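## Task

Reorient the blue die until its upward face carries the same number as the green die's upward face, and set it down entirely inside the mat. All other dice must still show the numbers they show now. At the end every die must rest flat and stay that way without the robot holding it. Release the die and move the grippers away afterward.

## Robot and tools

Robot and frame. Two arms, left_arm and right_arm, each with six joints and a parallel gripper. All positions share one world frame: origin on the table top midway between the arms, +x out over the table, +z up, and left_arm mounted on the +y side. The arm names do not correspond to image sides.

execute_actions. Argument actions is a list holding zero or one item. An empty list changes nothing and just reports the state. An item with rows moves the robot: rows is a list of 1 to 15 rows, steps is 1 to 15 (default 15), each step lasting 1/30 s; row k is applied on step k and the final row is held for any remaining steps. An item with only steps (up to 300) is a wait, timed from the previous result. Optional pictures (boolean) turns camera images on or off for that result. A rejected call sends nothing. The simulation keeps running while replies are being written.

Row layout. One row covers both arms: 18 numbers. First left_arm: six absolute joint target angles in radians in the order shoulder pan, shoulder lift, elbow, wrist 1, wrist 2, wrist 3 (same order as the Joint positions line), then gripper position, force_limit, speed. Then the same nine for right_arm. Every row must carry both arms even if one is idle; to leave a gripper unchanged, repeat its previous three values (a 0 is a real command).

Joint ranges (rad). left_arm: pan -3.142..3.142, lift -6.283..6.283, elbow 0.000..3.142, wrists -6.283..6.283 each. right_arm: pan 0.000..6.283, lift -6.283..6.283, elbow -3.142..0.000, wrists -6.283..6.283. A target more than 0.010 beyond a stated end, and farther out than the joint's last reported angle, gets the call refused. True ends may differ by up to 0.010; targets past the true end are clipped, and a 'joint sent to its limit' line may appear (possibly about an earlier action). Absence of that line does not prove more travel exists.

Motion behaviour. Commands are smoothed, lagging about 0.17 s. Each step, a joint's target is kept within a fixed distance of its measured angle: 0.394 rad for pan and lift, 0.493 for elbow, 0.69 for the three wrists. If the targets would put the gripper over 100 mm from where it is, all joint targets are pulled back proportionally. So large moves take several calls and an arm may not have arrived when a result returns. Between calls the arms keep heading for the last row sent until they all settle or a step is HELD.

Gripper numbers, all in [-1, 1]. position: +1 fully open (50 mm gap), about -0.65 pads touch, -1 to grip (closes until blocked). force_limit per pad: roughly 20 N at -1, 102 N at 0, 185 N at +1 (actual grip up to ~17% more). speed of gap change: 20 mm/s at -1, 85 at 0, 150 at +1. New force or speed only applies once position changes by at least 0.01; to soften a grip, open first. Geometry: fingers point along the gripper's +z, close along its x; end_effector_position is between the pads, fingertips extend 17.5 mm further. A flat block juts about 9 cm toward the gripper's -y from the last joint axis and rotates with it. Turning only wrist 3 swings the pad point around a 25 mm circle.

Result lines. State line per arm: end_effector_position (m), end_effector_quat_wxyz, linear and angular velocities (m/s, rad/s); the printed hand position can be off, more so at full reach. Joint positions / Joint velocities: one block per arm in column order. Wrist force and Wrist torque: flange sensor readings along the end effector's own axes, with constant offset (usually under 10 N), noise up to 3.7 N, saturation near 200 N; pressing on a surface gives force pointing back into the arm; 'no reading' is harmless. object_status: 0 moving, 1 blocked while opening, 2 blocked while closing (a grip), 3 reached target or pads met (usually nothing held). Any new position resets it to 0 briefly. After a grip at force_limit -1 it stays 2 even if the object slips away, and a grip on an immovable off-centre object fades. position_measured counts: opening ≈ (250 - position_measured) × 0.202 mm. 'joint command not followed' means a clearance check altered joint targets; HELD marks steps where the row was not (fully) sent.

zoom_image: camera is one of cam_head_left, cam_head_right, cam_left_wrist, cam_right_wrist (each 896x504); region [x0, y0, x1, y1] in that image's pixels from the top-left, at most 504x504. Returns a sharper crop of the latest image. The head cameras sit behind the table at about x -0.97, z 0.94; wrist cameras ride on the hands. Calibration (intrinsics, distortion, world-to-camera) was supplied and may be off by a few degrees and millimetres.

finished_scene: scene = number of the current scene. Irreversible; the result tells whether the goal was met. Release the die and pull the grippers clear before calling it.

Avoid. Knocking or placing anything off the table. Arms touching or pushing each other. Contact torque reaching a joint's load limit (pan and lift 701, elbow 411, wrists 101 N m, held weight included) or any external force of 150 N: the arm then halts for 10 s and yields. Holding loads heats motors: a MOTOR HOT warning appears at 70 °C and at 85 °C the arm is braked until it cools (OVER-TEMPERATURE FAULT). Also avoid dropping, slamming or shoving the dice; brief external tugs on held items or nudges to loose ones can occur.

Each tool is called after ">>>" as name(argument=value, ...), one argument or row to a line, values as JSON.

## Session

>>> execute_actions(
  actions=[],
)

Scene clock: 0.00 s of 4500.00 s.
left_arm: end_effector_position=(+0.3873, +0.7200, +0.2490) position_measured=3 object_status=3 end_effector_quat_wxyz=(+0.649, -0.633, -0.367, +0.208) end_effector_velocity=(+0.000, -0.001, -0.000) end_effector_angular_velocity=(+0.001, -0.002, -0.001) | right_arm: end_effector_position=(+0.8821, -0.5652, +0.3467) position_measured=3 object_status=3 end_effector_quat_wxyz=(-0.371, +0.485, +0.669, -0.423) end_effector_velocity=(+0.001, +0.000, +0.001) end_effector_angular_velocity=(+0.002, -0.002, +0.000)
Joint positions: left_arm=[-0.586 -1.236  2.315 -1.151 -1.367 -0.201] | right_arm=[ 3.267 -2.283 -1.264 -2.36   1.566 -0.095]
Joint velocities: left_arm=[-0.002  0.    -0.    -0.    -0.001 -0.002] | right_arm=[-0.    -0.     0.002  0.     0.    -0.002]
Wrist force (N, on the end effector, along its own x y z axes, offset not removed): no reading
Wrist torque (N m, same axes, about the end effector's origin, offset not removed): no reading

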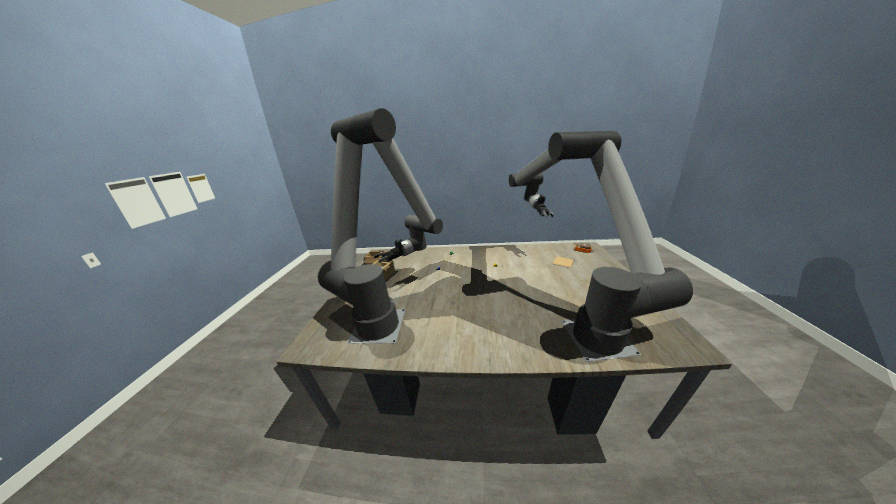

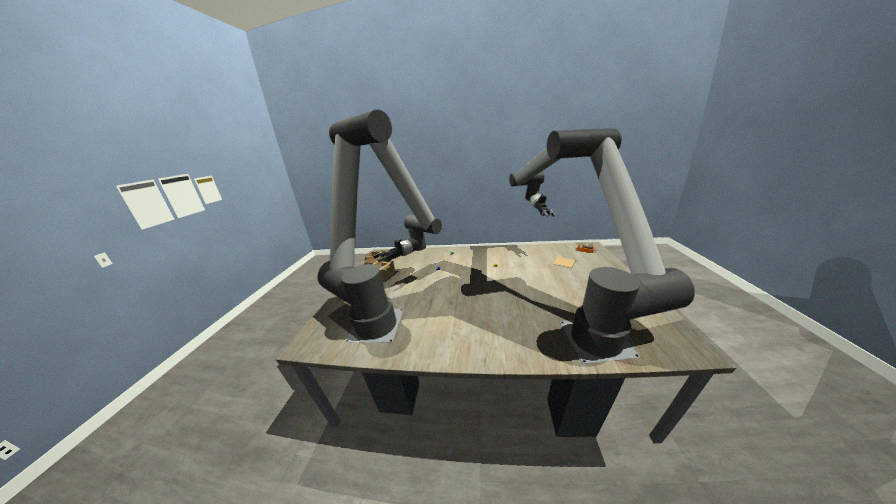

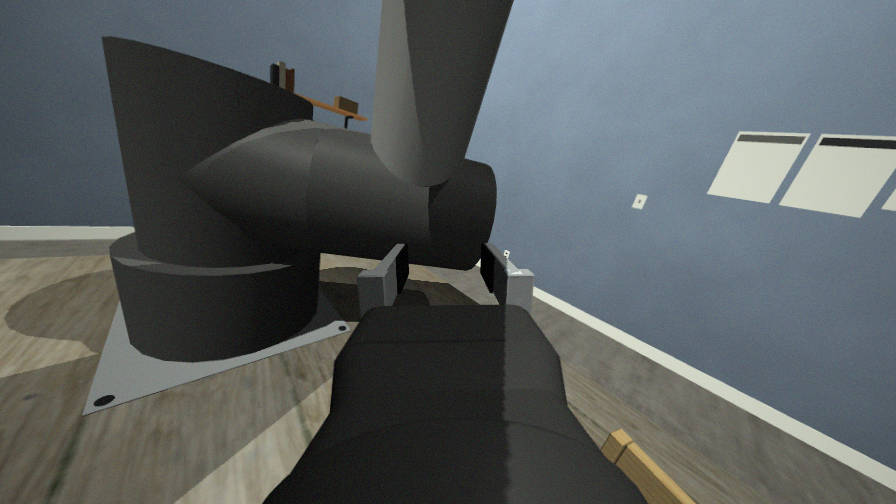

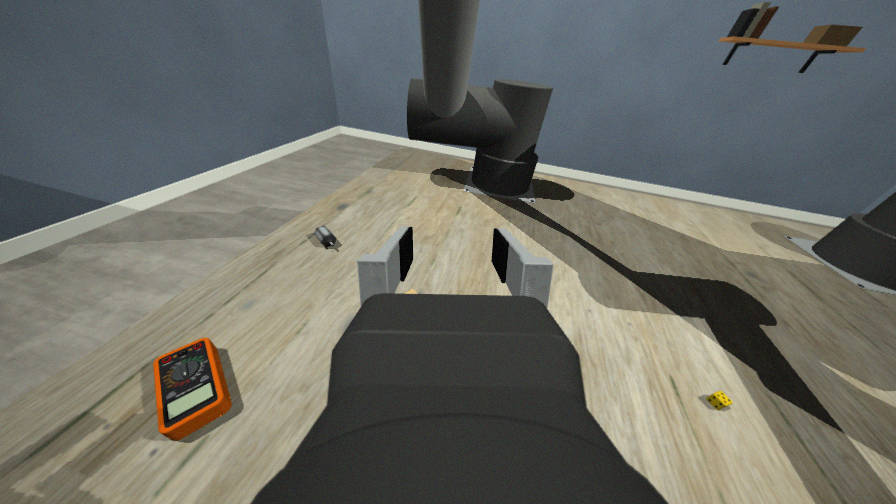

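>>> zoom_image(
  camera="cam_head_left",
  region=[400, 230, 620, 290],
)

>>> zoom_image(
  camera="cam_head_left",
  region=[425, 245, 465, 275],
)

Region (400, 230, 620, 290) of cam_head_left's 896x504 image, scaled by 2.291, with more detail than that image has; it fills the top 137 rows of this view, and the rest is white.

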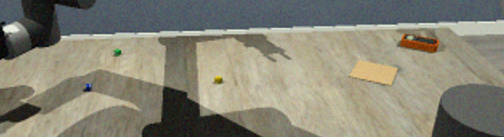

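Region (425, 245, 465, 275) of cam_head_left's 896x504 image, scaled by 12.600, with more detail than that image has; it fills the top 378 rows of this view, and the rest is white.

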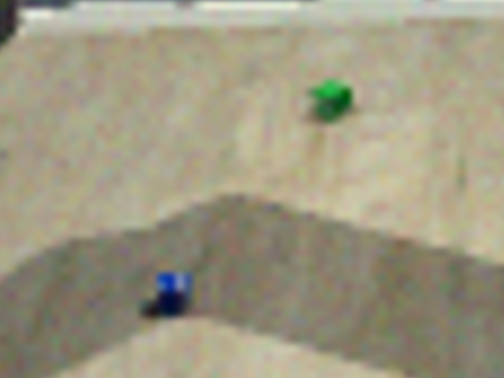

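>>> execute_actions(
  actions=[
    {"rows":[[0.3,-1.6,2.315,-1.151,-1.367,-0.201,1,0,0,3.826,-2.220,-1.298,-1.194,1.571,0,1,-0.5,0]]},
  ],
  pictures=false,
)

>>> execute_actions(
  actions=[
    {"steps":75},
  ],
)

Scene clock: 61.37 s of 4500.00 s.
left_arm: end_effector_position=(+0.3038, +0.8749, +0.3268) position_measured=3 object_status=3 end_effector_quat_wxyz=(-0.511, +0.589, +0.564, -0.272) end_effector_velocity=(-0.296, +0.341, +0.095) end_effector_angular_velocity=(-0.033, -0.344, +1.111) | right_arm: end_effector_position=(+0.9355, -0.3682, +0.2966) position_measured=3 object_status=3 end_effector_quat_wxyz=(-0.250, +0.479, +0.764, -0.353) end_effector_velocity=(+0.100, +0.455, -0.090) end_effector_angular_velocity=(+0.206, -0.618, +0.330)
Joint positions: left_arm=[-0.157 -1.508  2.315 -1.151 -1.367 -0.201] | right_arm=[ 3.439 -2.259 -1.277 -2.071  1.568 -0.059]
Joint velocities: left_arm=[ 1.112 -0.345  0.    -0.001  0.002 -0.001] | right_arm=[ 0.369  0.04  -0.022  0.632  0.003  0.059]
Wrist force (N, on the end effector, along its own x y z axes, offset not removed): left_arm=[-0.2 -1.4 -3.8] | right_arm=[-3.5 -0.7 9.4]
Wrist torque (N m, same axes, about the end effector's origin, offset not removed): left_arm=[-0.50 0.06 0.14] | right_arm=[0.46 0.61 0.07]
Steps of this call (steps 1 to 90: nothing new was sent; then 57.87 s passed at rest; steps 91 to 105: all 15 steps of this action). Readings (joint positions | what the end effector reports):
91: left_arm=[-0.586 -1.236 2.315 -1.151 -1.367 -0.201] | right_arm=[3.267 -2.283 -1.264 -2.360 1.566 -0.095] | left_arm position_measured=3 object_status=3 | right_arm position_measured=3 object_status=3
92: left_arm=[-0.581 -1.240 2.315 -1.151 -1.367 -0.201] | right_arm=[3.271 -2.282 -1.265 -2.356 1.566 -0.093] | left_arm position_measured=3 object_status=3 | right_arm position_measured=3 object_status=3
94: left_arm=[-0.539 -1.282 2.315 -1.151 -1.367 -0.201] | right_arm=[3.298 -2.278 -1.267 -2.316 1.566 -0.086] | left_arm position_measured=3 object_status=3 | right_arm position_measured=3 object_status=3
98: left_arm=[-0.406 -1.391 2.315 -1.151 -1.367 -0.201] | right_arm=[3.350 -2.270 -1.271 -2.223 1.567 -0.075] | left_arm position_measured=3 object_status=3 | right_arm position_measured=3 object_status=3
105: the state above

Scene clock: 63.87 s of 4500.00 s.
left_arm: end_effector_position=(+0.1590, +0.9811, +0.3519) position_measured=3 object_status=3 end_effector_quat_wxyz=(-0.413, +0.455, +0.707, -0.350) end_effector_velocity=(-0.001, -0.000, -0.000) end_effector_angular_velocity=(-0.000, +0.001, +0.001) | right_arm: end_effector_position=(+0.9978, +0.2198, +0.3028) position_measured=3 object_status=3 end_effector_quat_wxyz=(-0.000, +0.387, +0.922, +0.000) end_effector_velocity=(+0.000, +0.000, +0.000) end_effector_angular_velocity=(+0.000, -0.000, +0.001)
Joint positions: left_arm=[ 0.3   -1.6    2.315 -1.151 -1.367 -0.201] | right_arm=[ 3.826 -2.22  -1.298 -1.194  1.571 -0.   ]
Joint velocities: left_arm=[ 0.     0.     0.001 -0.    -0.    -0.   ] | right_arm=[ 0.    -0.     0.     0.    -0.    -0.001]
Wrist force (N, on the end effector, along its own x y z axes, offset not removed): left_arm=[2.5 3.2 1.9] | right_arm=[-5.1 0.4 5.6]
Wrist torque (N m, same axes, about the end effector's origin, offset not removed): left_arm=[0.38 -0.32 0.22] | right_arm=[0.65 0.86 0.19]
Steps of this call (steps 1 to 60: the robot went on to your last target; steps 61 to 75: nothing new was sent). Readings (joint positions | what the end effector reports):
1: left_arm=[-0.119 -1.519 2.315 -1.151 -1.367 -0.201] | right_arm=[3.452 -2.258 -1.277 -2.049 1.568 -0.057] | left_arm position_measured=3 object_status=3 | right_arm position_measured=3 object_status=3
2: left_arm=[-0.081 -1.529 2.315 -1.151 -1.367 -0.201] | right_arm=[3.464 -2.257 -1.278 -2.028 1.568 -0.055] | left_arm position_measured=3 object_status=3 | right_arm position_measured=3 object_status=3
4: left_arm=[-0.004 -1.545 2.315 -1.151 -1.367 -0.201] | right_arm=[3.488 -2.254 -1.280 -1.985 1.568 -0.051] | left_arm position_measured=3 object_status=3 | right_arm position_measured=3 object_status=3
8: left_arm=[0.150 -1.574 2.315 -1.151 -1.367 -0.201] | right_arm=[3.534 -2.250 -1.282 -1.893 1.569 -0.044] | left_arm position_measured=3 object_status=3 | right_arm position_measured=3 object_status=3
75: the state above
All arms were judged still, so your last target was given up. Only a new action makes them travel on or press farther. Fingers that are still opening or closing keep moving.
camera_calibration (this result's frames):
cam_left_wrist: T_world_to_cam=[[-0.2272, 0.935955, 0.269012, -0.9761], [0.558973, 0.351536, -0.750981, -0.158037], [-0.797452, -0.0202521, -0.603043, 0.50893], [0, 0, 0, 1]] pos_world=[0.272416, 0.979449, 0.450807]
cam_right_wrist: T_world_to_cam=[[-0.708357, 0.705731, -0.0132369, 0.557451], [0.674261, 0.682079, 0.283089, -0.899631], [0.208814, 0.191603, -0.959002, 0.187572], [0, 0, 0, 1]] pos_world=[0.962293, 0.18427, 0.441937]

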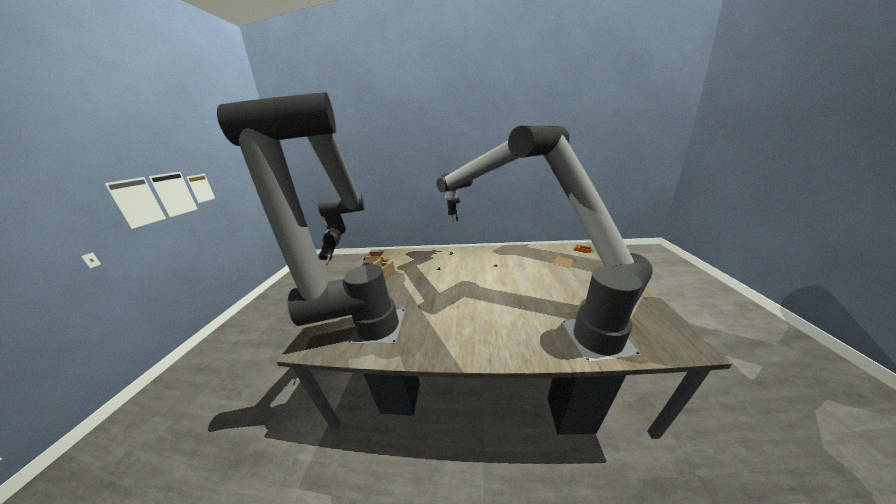

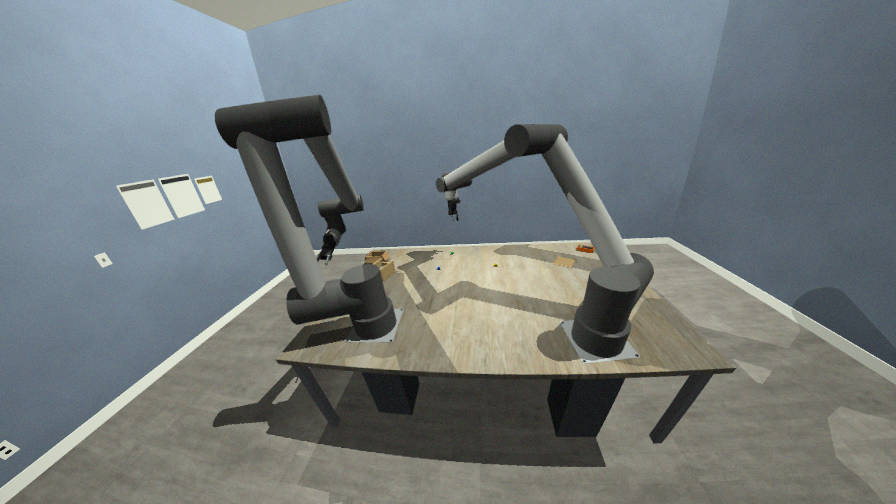

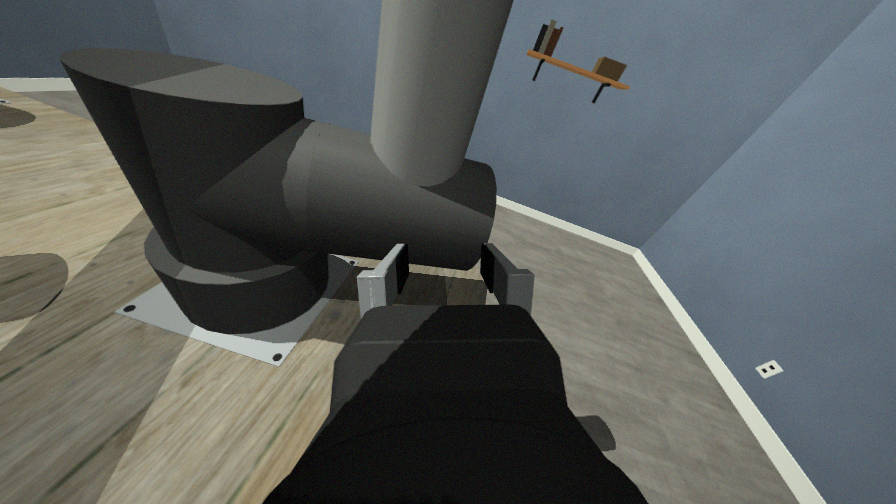

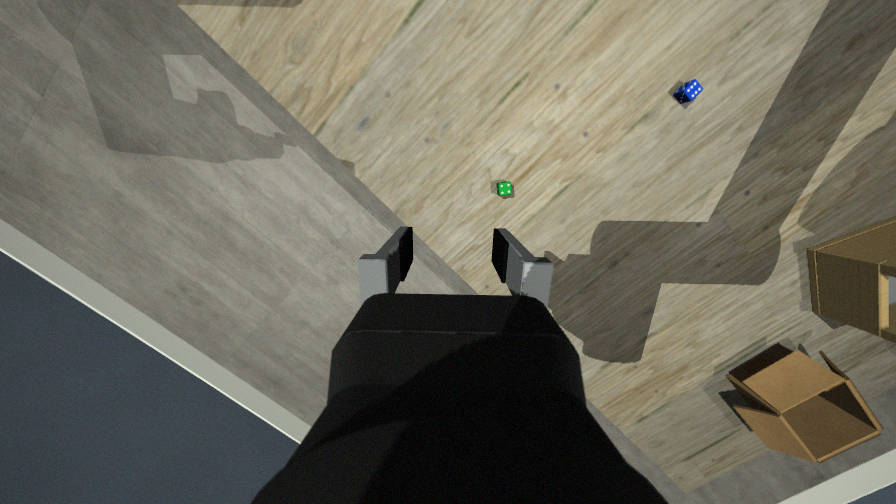

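>>> zoom_image(
  camera="cam_right_wrist",
  region=[660, 65, 720, 115],
)

>>> zoom_image(
  camera="cam_right_wrist",
  region=[480, 170, 530, 210],
)

Region (660, 65, 720, 115) of cam_right_wrist's 896x504 image, scaled by 8.400, with more detail than that image has.

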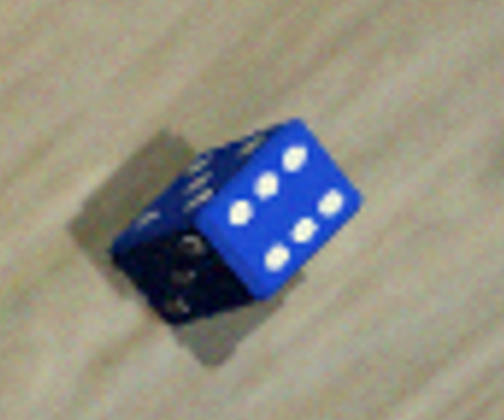

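Region (480, 170, 530, 210) of cam_right_wrist's 896x504 image, scaled by 10.080, with more detail than that image has; it fills the top 403 rows of this view, and the rest is white.

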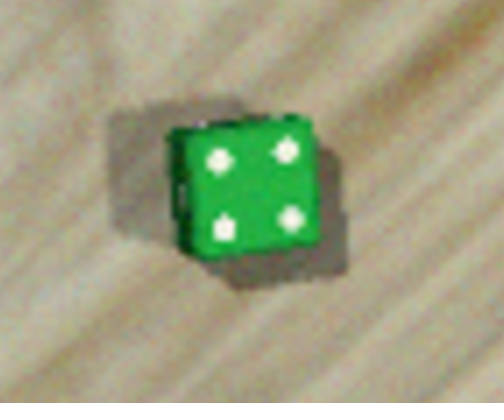

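>>> execute_actions(
  actions=[
    {"rows":[[0.3,-1.6,2.315,-1.151,-1.367,-0.201,1,0,0,4.3275,-2.1959,-2.0002,-0.2357,0.8271,1.1686,1,-0.5,0]]},
  ],
  pictures=false,
)

>>> execute_actions(
  actions=[
    {"steps":60},
  ],
)

Scene clock: 98.53 s of 4500.00 s.
left_arm: end_effector_position=(+0.1590, +0.9811, +0.3519) position_measured=3 object_status=3 end_effector_quat_wxyz=(-0.413, +0.455, +0.707, -0.350) end_effector_velocity=(+0.000, -0.000, -0.000) end_effector_angular_velocity=(-0.000, -0.000, +0.000) | right_arm: end_effector_position=(+0.8559, +0.3246, +0.1739) position_measured=3 object_status=3 end_effector_quat_wxyz=(+0.168, +0.459, +0.872, +0.037) end_effector_velocity=(-0.376, +0.151, -0.276) end_effector_angular_velocity=(+0.171, -0.792, -0.519)
Joint positions: left_arm=[ 0.3   -1.6    2.315 -1.151 -1.367 -0.201] | right_arm=[ 4.042 -2.208 -1.573 -0.822  1.242  0.373]
Joint velocities: left_arm=[-0.001 -0.    -0.    -0.    -0.001 -0.   ] | right_arm=[ 0.475  0.021 -0.699  0.938 -0.674  0.979]
Wrist force (N, on the end effector, along its own x y z axes, offset not removed): left_arm=[4.2 3.3 -0.9] | right_arm=[-3.3 0.3 7.2]
Wrist torque (N m, same axes, about the end effector's origin, offset not removed): left_arm=[0.32 -0.73 0.16] | right_arm=[0.56 0.67 -0.02]
Steps of this call (steps 1 to 90: nothing new was sent; then 31.17 s passed at rest; steps 91 to 105: all 15 steps of this action). Readings (joint positions | what the end effector reports):
91: left_arm=[0.300 -1.600 2.315 -1.151 -1.367 -0.201] | right_arm=[3.826 -2.220 -1.298 -1.194 1.571 0.000] | left_arm position_measured=3 object_status=3 | right_arm position_measured=3 object_status=3
92: left_arm=[0.300 -1.600 2.315 -1.151 -1.367 -0.201] | right_arm=[3.830 -2.219 -1.302 -1.190 1.567 0.004] | left_arm position_measured=3 object_status=3 | right_arm position_measured=3 object_status=3
94: left_arm=[0.300 -1.600 2.315 -1.151 -1.367 -0.201] | right_arm=[3.862 -2.217 -1.339 -1.145 1.522 0.049] | left_arm position_measured=3 object_status=3 | right_arm position_measured=3 object_status=3
98: left_arm=[0.300 -1.600 2.315 -1.151 -1.367 -0.201] | right_arm=[3.929 -2.214 -1.424 -1.028 1.407 0.166] | left_arm position_measured=3 object_status=3 | right_arm position_measured=3 object_status=3
105: the state above

Scene clock: 100.53 s of 4500.00 s.
left_arm: end_effector_position=(+0.1590, +0.9811, +0.3519) position_measured=3 object_status=3 end_effector_quat_wxyz=(-0.413, +0.455, +0.707, -0.350) end_effector_velocity=(-0.001, +0.000, -0.000) end_effector_angular_velocity=(-0.001, +0.000, +0.000) | right_arm: end_effector_position=(+0.6234, +0.3449, +0.0789) position_measured=3 object_status=3 end_effector_quat_wxyz=(+0.271, +0.654, +0.653, +0.270) end_effector_velocity=(+0.001, +0.000, +0.001) end_effector_angular_velocity=(+0.001, -0.000, -0.001)
Joint positions: left_arm=[ 0.3   -1.6    2.315 -1.151 -1.367 -0.201] | right_arm=[ 4.327 -2.196 -2.    -0.236  0.827  1.169]
Joint velocities: left_arm=[ 0.001  0.     0.001 -0.     0.     0.001] | right_arm=[-0.001  0.     0.001 -0.    -0.    -0.   ]
Wrist force (N, on the end effector, along its own x y z axes, offset not removed): left_arm=[12.3 -0.9 -2.2] | right_arm=[-3.4 -2.9 5.4]
Wrist torque (N m, same axes, about the end effector's origin, offset not removed): left_arm=[-0.47 -2.48 -0.15] | right_arm=[-0.04 0.57 0.16]
Steps of this call (steps 1 to 45: the robot went on to your last target; steps 46 to 60: nothing new was sent). Readings (joint positions | what the end effector reports):
1: left_arm=[0.300 -1.600 2.315 -1.151 -1.367 -0.201] | right_arm=[4.058 -2.208 -1.597 -0.790 1.219 0.407] | left_arm position_measured=3 object_status=3 | right_arm position_measured=3 object_status=3
2: left_arm=[0.300 -1.600 2.315 -1.151 -1.367 -0.201] | right_arm=[4.075 -2.207 -1.621 -0.757 1.195 0.444] | left_arm position_measured=3 object_status=3 | right_arm position_measured=3 object_status=3
4: left_arm=[0.300 -1.600 2.315 -1.151 -1.367 -0.201] | right_arm=[4.108 -2.206 -1.670 -0.691 1.148 0.524] | left_arm position_measured=3 object_status=3 | right_arm position_measured=3 object_status=3
8: left_arm=[0.300 -1.600 2.315 -1.151 -1.367 -0.201] | right_arm=[4.178 -2.202 -1.774 -0.551 1.047 0.714] | left_arm position_measured=3 object_status=3 | right_arm position_measured=3 object_status=3
60: the state above
All arms were judged still, so your last target was given up. Only a new action makes them travel on or press farther. Fingers that are still opening or closing keep moving.
camera_calibration (this result's frames):
cam_left_wrist: T_world_to_cam=[[-0.227217, 0.935954, 0.269005, -0.976087], [0.558969, 0.35154, -0.750982, -0.158039], [-0.79745, -0.0202701, -0.603045, 0.508948], [0, 0, 0, 1]] pos_world=[0.272416, 0.979445, 0.450806]
cam_right_wrist: T_world_to_cam=[[0.00258763, 0.999848, -0.017255, -0.343252], [0.478388, 0.0139148, 0.878038, -0.36346], [0.878145, -0.0105266, -0.478279, -0.35843], [0, 0, 0, 1]] pos_world=[0.489517, 0.344484, 0.141779]

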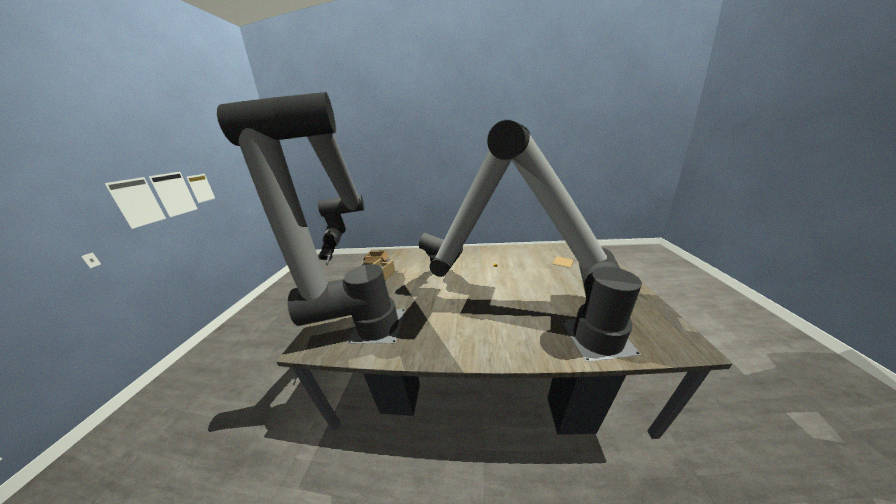

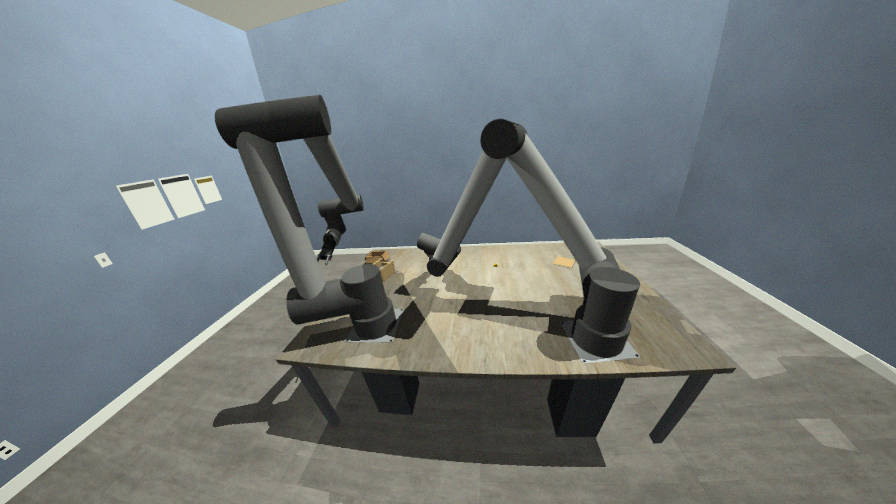

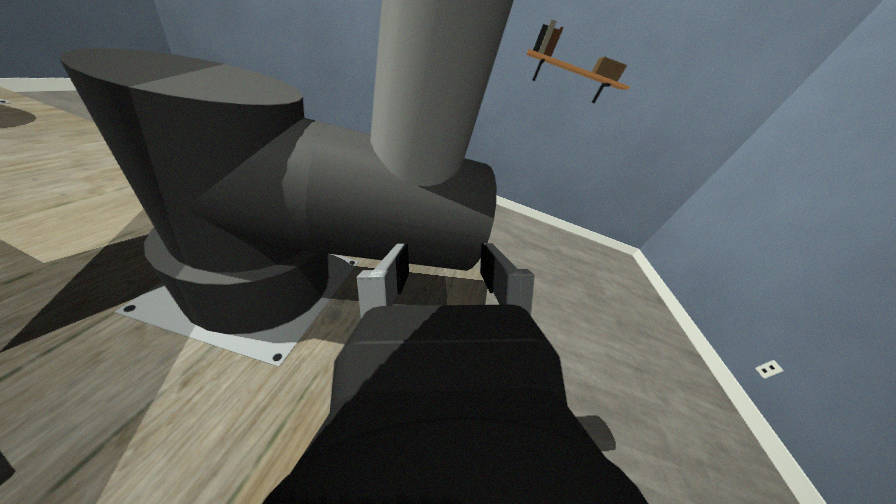

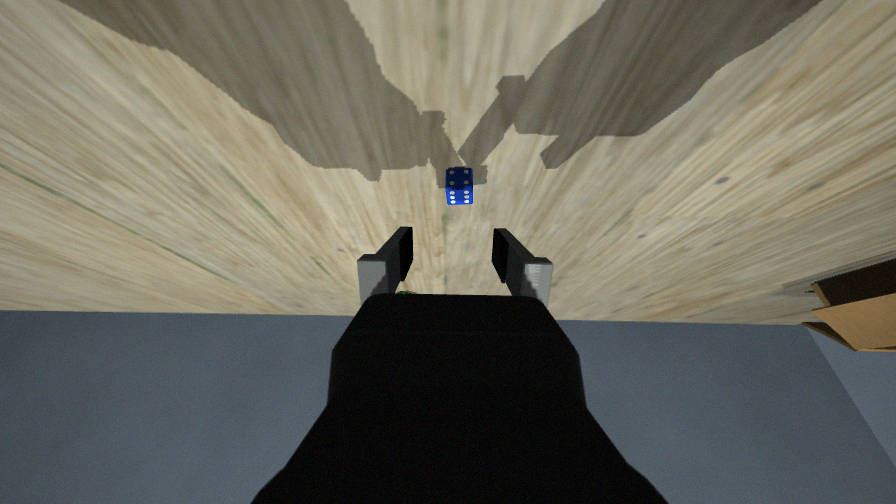

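>>> zoom_image(
  camera="cam_right_wrist",
  region=[380, 150, 530, 290],
)

Region (380, 150, 530, 290) of cam_right_wrist's 896x504 image, scaled by 3.360, with more detail than that image has; it fills the top 470 rows of this view, and the rest is white.

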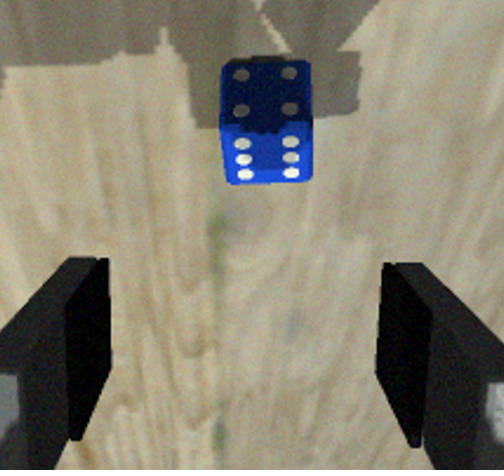

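>>> execute_actions(
  actions=[
    {"rows":[[0.3,-1.6,2.315,-1.151,-1.367,-0.201,1,0,0,4.328,-2.21,-1.9987,-0.223,0.8271,1.1686,1,-0.5,0],[0.3,-1.6,2.315,-1.151,-1.367,-0.201,1,0,0,4.328,-2.222,-1.9974,-0.212,0.8271,1.1686,1,-0.5,0],[0.3,-1.6,2.315,-1.151,-1.367,-0.201,1,0,0,4.328,-2.236,-1.996,-0.2,0.8271,1.1686,1,-0.5,0],[0.3,-1.6,2.315,-1.151,-1.367,-0.201,1,0,0,4.328,-2.2489,-1.9946,-0.1883,0.8271,1.1686,1,-0.5,0]]},
  ],
  pictures=false,
)

>>> execute_actions(
  actions=[
    {"steps":15},
  ],
)

>>> zoom_image(
  camera="cam_right_wrist",
  region=[380, 150, 530, 290],
)

Scene clock: 125.97 s of 4500.00 s.
left_arm: end_effector_position=(+0.1590, +0.9811, +0.3519) position_measured=3 object_status=3 end_effector_quat_wxyz=(-0.413, +0.455, +0.707, -0.350) end_effector_velocity=(+0.000, -0.001, -0.000) end_effector_angular_velocity=(-0.002, +0.001, -0.003) | right_arm: end_effector_position=(+0.6246, +0.3506, +0.0371) position_measured=3 object_status=3 end_effector_quat_wxyz=(+0.271, +0.653, +0.653, +0.271) end_effector_velocity=(-0.001, +0.001, -0.018) end_effector_angular_velocity=(-0.002, +0.000, +0.002)
Joint positions: left_arm=[ 0.3   -1.6    2.315 -1.151 -1.367 -0.201] | right_arm=[ 4.328 -2.246 -1.995 -0.191  0.827  1.169]
Joint velocities: left_arm=[-0.002  0.     0.001  0.001  0.     0.001] | right_arm=[ 0.001 -0.021  0.001  0.019 -0.    -0.001]
Wrist force (N, on the end effector, along its own x y z axes, offset not removed): left_arm=[6.6 2.3 -0.5] | right_arm=[-3.9 -3.3 7.4]
Wrist torque (N m, same axes, about the end effector's origin, offset not removed): left_arm=[0.23 -1.25 0.15] | right_arm=[-0.08 0.66 0.16]
Steps of this call (steps 1 to 90: nothing new was sent; then 21.93 s passed at rest; steps 91 to 105: all 15 steps of this action). Readings (joint positions | what the end effector reports):
91: left_arm=[0.300 -1.600 2.315 -1.151 -1.367 -0.201] | right_arm=[4.328 -2.196 -2.000 -0.236 0.827 1.169] | left_arm position_measured=3 object_status=3 | right_arm position_measured=3 object_status=3
92: left_arm=[0.300 -1.600 2.315 -1.151 -1.367 -0.201] | right_arm=[4.328 -2.197 -2.000 -0.234 0.827 1.169] | left_arm position_measured=3 object_status=3 | right_arm position_measured=3 object_status=3
94: left_arm=[0.300 -1.600 2.315 -1.151 -1.367 -0.201] | right_arm=[4.328 -2.206 -1.999 -0.226 0.827 1.169] | left_arm position_measured=3 object_status=3 | right_arm position_measured=3 object_status=3
98: left_arm=[0.300 -1.600 2.315 -1.151 -1.367 -0.201] | right_arm=[4.328 -2.232 -1.996 -0.203 0.827 1.169] | left_arm position_measured=3 object_status=3 | right_arm position_measured=3 object_status=3
105: the state above

Scene clock: 126.47 s of 4500.00 s.
left_arm: end_effector_position=(+0.1590, +0.9811, +0.3519) position_measured=3 object_status=3 end_effector_quat_wxyz=(-0.413, +0.455, +0.707, -0.350) end_effector_velocity=(-0.000, +0.000, +0.000) end_effector_angular_velocity=(+0.001, +0.001, -0.000) | right_arm: end_effector_position=(+0.6246, +0.3509, +0.0349) position_measured=3 object_status=3 end_effector_quat_wxyz=(+0.271, +0.653, +0.653, +0.271) end_effector_velocity=(+0.001, +0.000, -0.001) end_effector_angular_velocity=(-0.000, -0.000, -0.000)
Joint positions: left_arm=[ 0.3   -1.6    2.315 -1.151 -1.367 -0.201] | right_arm=[ 4.328 -2.249 -1.995 -0.188  0.827  1.169]
Joint velocities: left_arm=[ 0.     0.     0.     0.001  0.001 -0.   ] | right_arm=[-0.001 -0.001  0.001  0.001 -0.    -0.   ]
Wrist force (N, on the end effector, along its own x y z axes, offset not removed): left_arm=[3.2 4.8 -0.1] | right_arm=[-3.4 -2.6 9.4]
Wrist torque (N m, same axes, about the end effector's origin, offset not removed): left_arm=[0.70 -0.53 0.15] | right_arm=[0.01 0.58 0.13]
Steps of this call (steps 1 to 15: the robot went on to your last target). Readings (joint positions | what the end effector reports):
1: left_arm=[0.300 -1.600 2.315 -1.151 -1.367 -0.201] | right_arm=[4.328 -2.247 -1.995 -0.190 0.827 1.169] | left_arm position_measured=3 object_status=3 | right_arm position_measured=3 object_status=3
2: left_arm=[0.300 -1.600 2.315 -1.151 -1.367 -0.201] | right_arm=[4.328 -2.247 -1.995 -0.190 0.827 1.169] | left_arm position_measured=3 object_status=3 | right_arm position_measured=3 object_status=3
4: left_arm=[0.300 -1.600 2.315 -1.151 -1.367 -0.201] | right_arm=[4.328 -2.248 -1.995 -0.189 0.827 1.169] | left_arm position_measured=3 object_status=3 | right_arm position_measured=3 object_status=3
8: left_arm=[0.300 -1.600 2.315 -1.151 -1.367 -0.201] | right_arm=[4.328 -2.249 -1.995 -0.189 0.827 1.169] | left_arm position_measured=3 object_status=3 | right_arm position_measured=3 object_status=3
15: the state above
All arms were judged still, so your last target was given up. Only a new action makes them travel on or press farther. Fingers that are still opening or closing keep moving.
camera_calibration (this result's frames):
cam_left_wrist: T_world_to_cam=[[-0.227217, 0.935954, 0.269005, -0.976087], [0.558969, 0.35154, -0.750982, -0.158039], [-0.79745, -0.0202701, -0.603044, 0.508948], [0, 0, 0, 1]] pos_world=[0.272416, 0.979445, 0.450806]
cam_right_wrist: T_world_to_cam=[[0.00209287, 0.999849, -0.0172509, -0.349699], [0.478361, 0.0141481, 0.878049, -0.325593], [0.878161, -0.0100898, -0.478259, -0.380656], [0, 0, 0, 1]] pos_world=[0.49076, 0.350412, 0.0978023]

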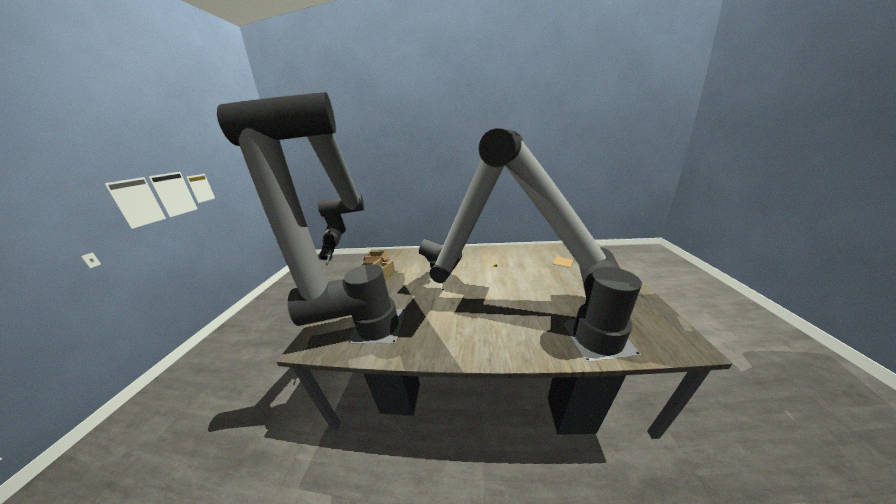

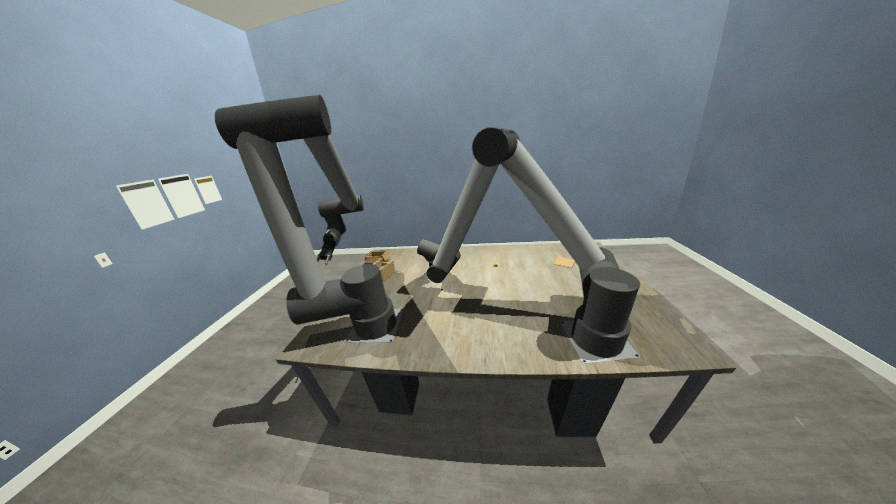

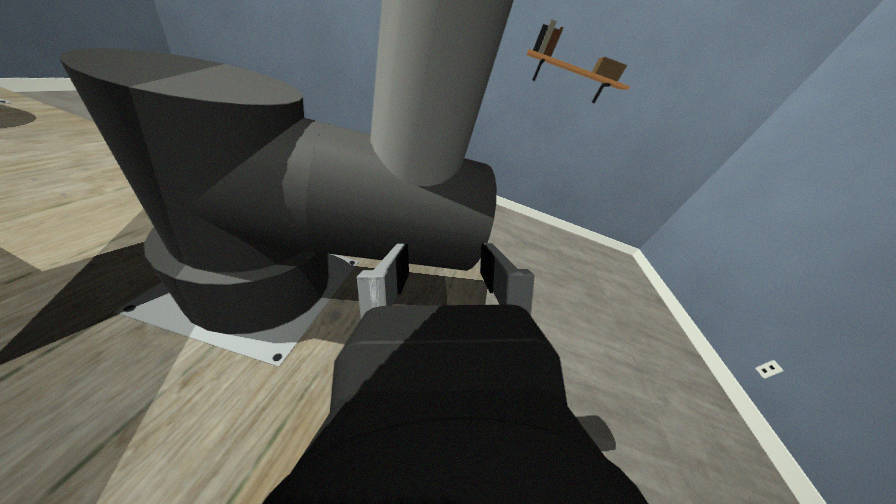

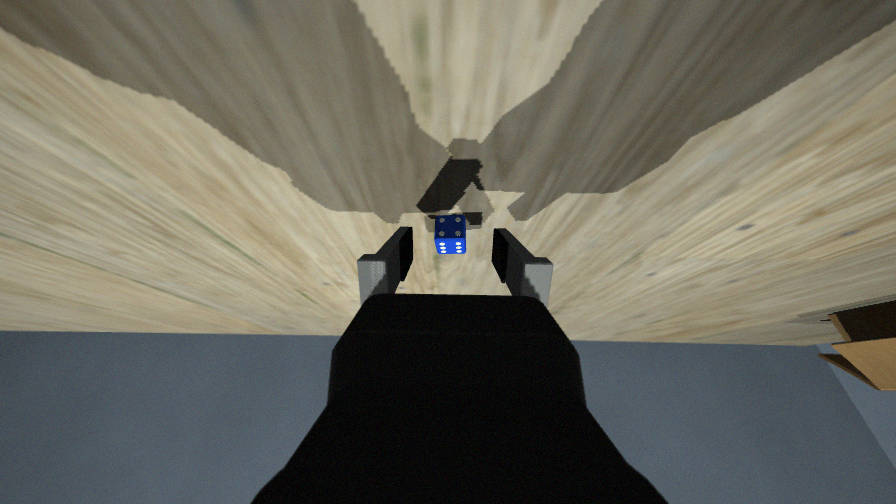

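Region (380, 150, 530, 290) of cam_right_wrist's 896x504 image, scaled by 3.360, with more detail than that image has; it fills the top 470 rows of this view, and the rest is white.

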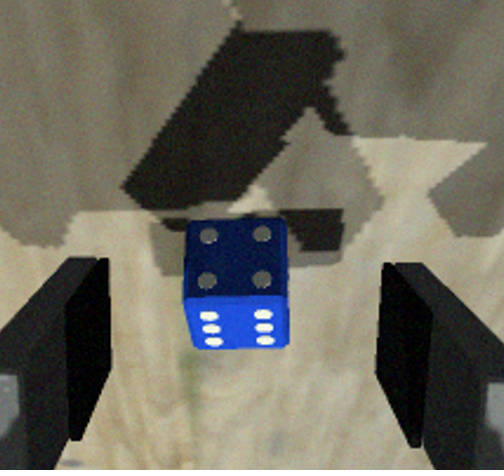

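>>> execute_actions(
  actions=[
    {"rows":[[0.3,-1.6,2.315,-1.151,-1.367,-0.201,1,0,0,4.3237,-2.2555,-1.9954,-0.181,0.8271,1.1686,1,-0.5,0],[0.3,-1.6,2.315,-1.151,-1.367,-0.201,1,0,0,4.3237,-2.2555,-1.9954,-0.181,0.8271,1.1686,1,-0.5,0],[0.3,-1.6,2.315,-1.151,-1.367,-0.201,1,0,0,4.3237,-2.262,-1.9961,-0.1737,0.8271,1.1686,1,-0.5,0]]},
  ],
  pictures=false,
)

>>> execute_actions(
  actions=[
    {"steps":10},
  ],
)

>>> zoom_image(
  camera="cam_right_wrist",
  region=[380, 150, 530, 290],
)

Scene clock: 158.47 s of 4500.00 s.
left_arm: end_effector_position=(+0.1590, +0.9811, +0.3519) position_measured=3 object_status=3 end_effector_quat_wxyz=(-0.413, +0.455, +0.707, -0.350) end_effector_velocity=(-0.001, +0.001, +0.000) end_effector_angular_velocity=(+0.002, +0.001, -0.001) | right_arm: end_effector_position=(+0.6281, +0.3473, +0.0235) position_measured=3 object_status=3 end_effector_quat_wxyz=(+0.271, +0.655, +0.652, +0.270) end_effector_velocity=(+0.000, -0.002, -0.005) end_effector_angular_velocity=(-0.000, +0.000, -0.001)
Joint positions: left_arm=[ 0.3   -1.6    2.315 -1.151 -1.367 -0.201] | right_arm=[ 4.324 -2.261 -1.996 -0.174  0.827  1.169]
Joint velocities: left_arm=[ 0.001  0.     0.     0.     0.003 -0.001] | right_arm=[-0.001 -0.004 -0.002  0.005 -0.     0.001]
Wrist force (N, on the end effector, along its own x y z axes, offset not removed): left_arm=[5.6 2.4 2.2] | right_arm=[-3.6 -2.5 5.3]
Wrist torque (N m, same axes, about the end effector's origin, offset not removed): left_arm=[0.38 -0.92 -0.14] | right_arm=[0.03 0.55 0.18]
Steps of this call (steps 1 to 90: nothing new was sent; then 28.50 s passed at rest; steps 91 to 105: all 15 steps of this action). Readings (joint positions | what the end effector reports):
91: left_arm=[0.300 -1.600 2.315 -1.151 -1.367 -0.201] | right_arm=[4.328 -2.249 -1.995 -0.188 0.827 1.169] | left_arm position_measured=3 object_status=3 | right_arm position_measured=3 object_status=3
92: left_arm=[0.300 -1.600 2.315 -1.151 -1.367 -0.201] | right_arm=[4.328 -2.250 -1.995 -0.187 0.827 1.169] | left_arm position_measured=3 object_status=3 | right_arm position_measured=3 object_status=3
94: left_arm=[0.300 -1.600 2.315 -1.151 -1.367 -0.201] | right_arm=[4.326 -2.252 -1.995 -0.184 0.827 1.169] | left_arm position_measured=3 object_status=3 | right_arm position_measured=3 object_status=3
98: left_arm=[0.300 -1.600 2.315 -1.151 -1.367 -0.201] | right_arm=[4.325 -2.258 -1.996 -0.178 0.827 1.169] | left_arm position_measured=3 object_status=3 | right_arm position_measured=3 object_status=3
105: the state above

Scene clock: 158.80 s of 4500.00 s.
left_arm: end_effector_position=(+0.1590, +0.9811, +0.3519) position_measured=3 object_status=3 end_effector_quat_wxyz=(-0.413, +0.455, +0.707, -0.350) end_effector_velocity=(+0.000, +0.000, -0.000) end_effector_angular_velocity=(+0.001, -0.000, -0.002) | right_arm: end_effector_position=(+0.6283, +0.3471, +0.0230) position_measured=3 object_status=3 end_effector_quat_wxyz=(+0.271, +0.655, +0.652, +0.270) end_effector_velocity=(+0.000, +0.001, -0.000) end_effector_angular_velocity=(+0.000, -0.000, -0.000)
Joint positions: left_arm=[ 0.3   -1.6    2.315 -1.151 -1.367 -0.201] | right_arm=[ 4.324 -2.262 -1.996 -0.174  0.827  1.169]
Joint velocities: left_arm=[-0.001 -0.     0.    -0.001  0.001 -0.   ] | right_arm=[-0.    -0.001  0.001  0.    -0.    -0.   ]
Wrist force (N, on the end effector, along its own x y z axes, offset not removed): left_arm=[3.4 2.0 3.0] | right_arm=[-4.0 -0.1 6.3]
Wrist torque (N m, same axes, about the end effector's origin, offset not removed): left_arm=[0.31 -0.75 0.01] | right_arm=[0.59 0.71 0.06]
Steps of this call (steps 1 to 10: the robot went on to your last target). Readings (joint positions | what the end effector reports):
1: left_arm=[0.300 -1.600 2.315 -1.151 -1.367 -0.201] | right_arm=[4.324 -2.262 -1.996 -0.174 0.827 1.169] | left_arm position_measured=3 object_status=3 | right_arm position_measured=3 object_status=3
2: left_arm=[0.300 -1.600 2.315 -1.151 -1.367 -0.201] | right_arm=[4.324 -2.262 -1.996 -0.174 0.827 1.169] | left_arm position_measured=3 object_status=3 | right_arm position_measured=3 object_status=3
4: left_arm=[0.300 -1.600 2.315 -1.151 -1.367 -0.201] | right_arm=[4.324 -2.262 -1.996 -0.174 0.827 1.169] | left_arm position_measured=3 object_status=3 | right_arm position_measured=3 object_status=3
8: left_arm=[0.300 -1.600 2.315 -1.151 -1.367 -0.201] | right_arm=[4.324 -2.262 -1.996 -0.174 0.827 1.169] | left_arm position_measured=3 object_status=3 | right_arm position_measured=3 object_status=3
10: the state above
camera_calibration (this result's frames):
cam_left_wrist: T_world_to_cam=[[-0.227215, 0.935954, 0.269004, -0.976088], [0.558965, 0.351538, -0.750985, -0.158034], [-0.797453, -0.0202711, -0.60304, 0.508948], [0, 0, 0, 1]] pos_world=[0.272416, 0.979445, 0.450807]
cam_right_wrist: T_world_to_cam=[[0.00631739, 0.999831, -0.0172508, -0.348775], [0.478439, 0.0121264, 0.878037, -0.316189], [0.878098, -0.0138004, -0.478282, -0.388274], [0, 0, 0, 1]] pos_world=[0.494423, 0.347192, 0.085905]

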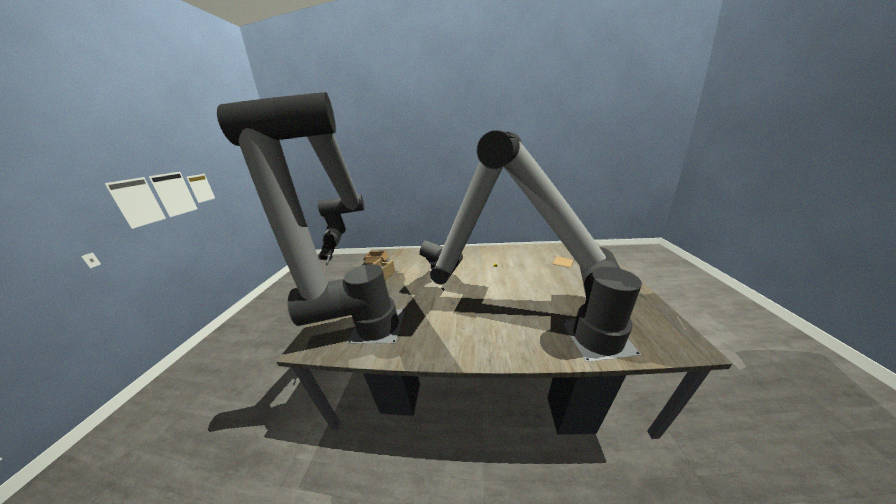

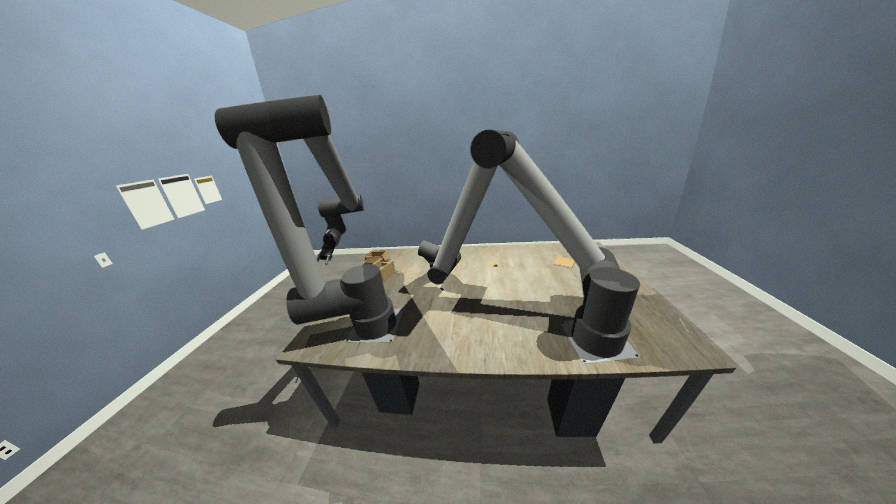

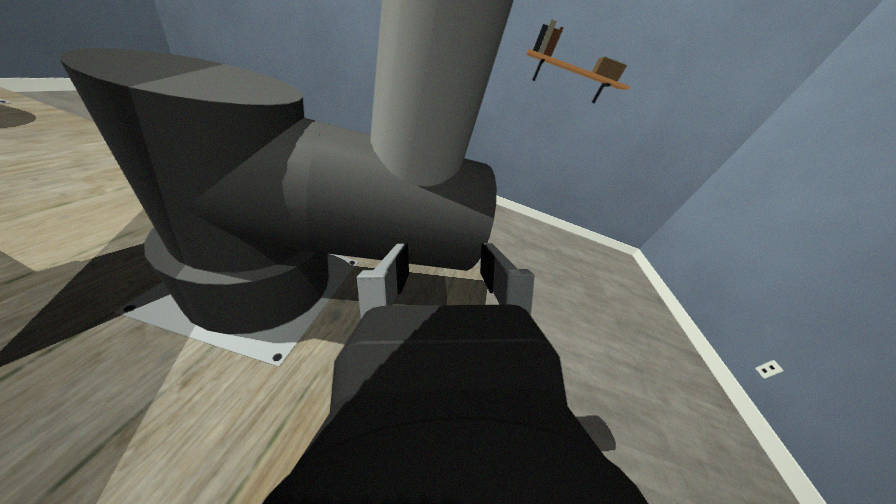

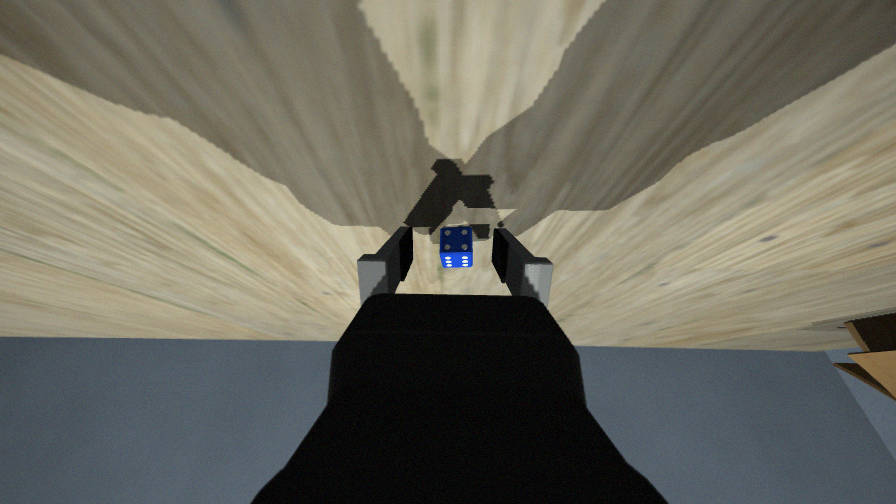

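Region (380, 150, 530, 290) of cam_right_wrist's 896x504 image, scaled by 3.360, with more detail than that image has; it fills the top 470 rows of this view, and the rest is white.

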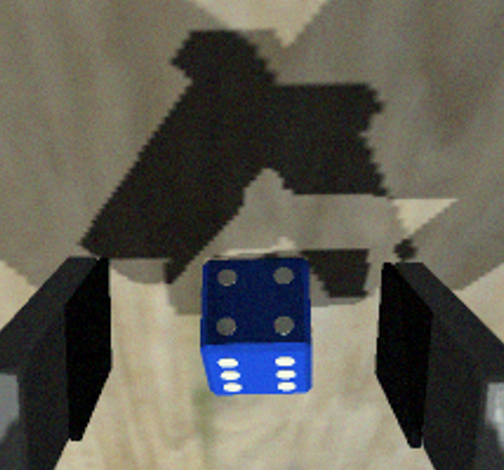

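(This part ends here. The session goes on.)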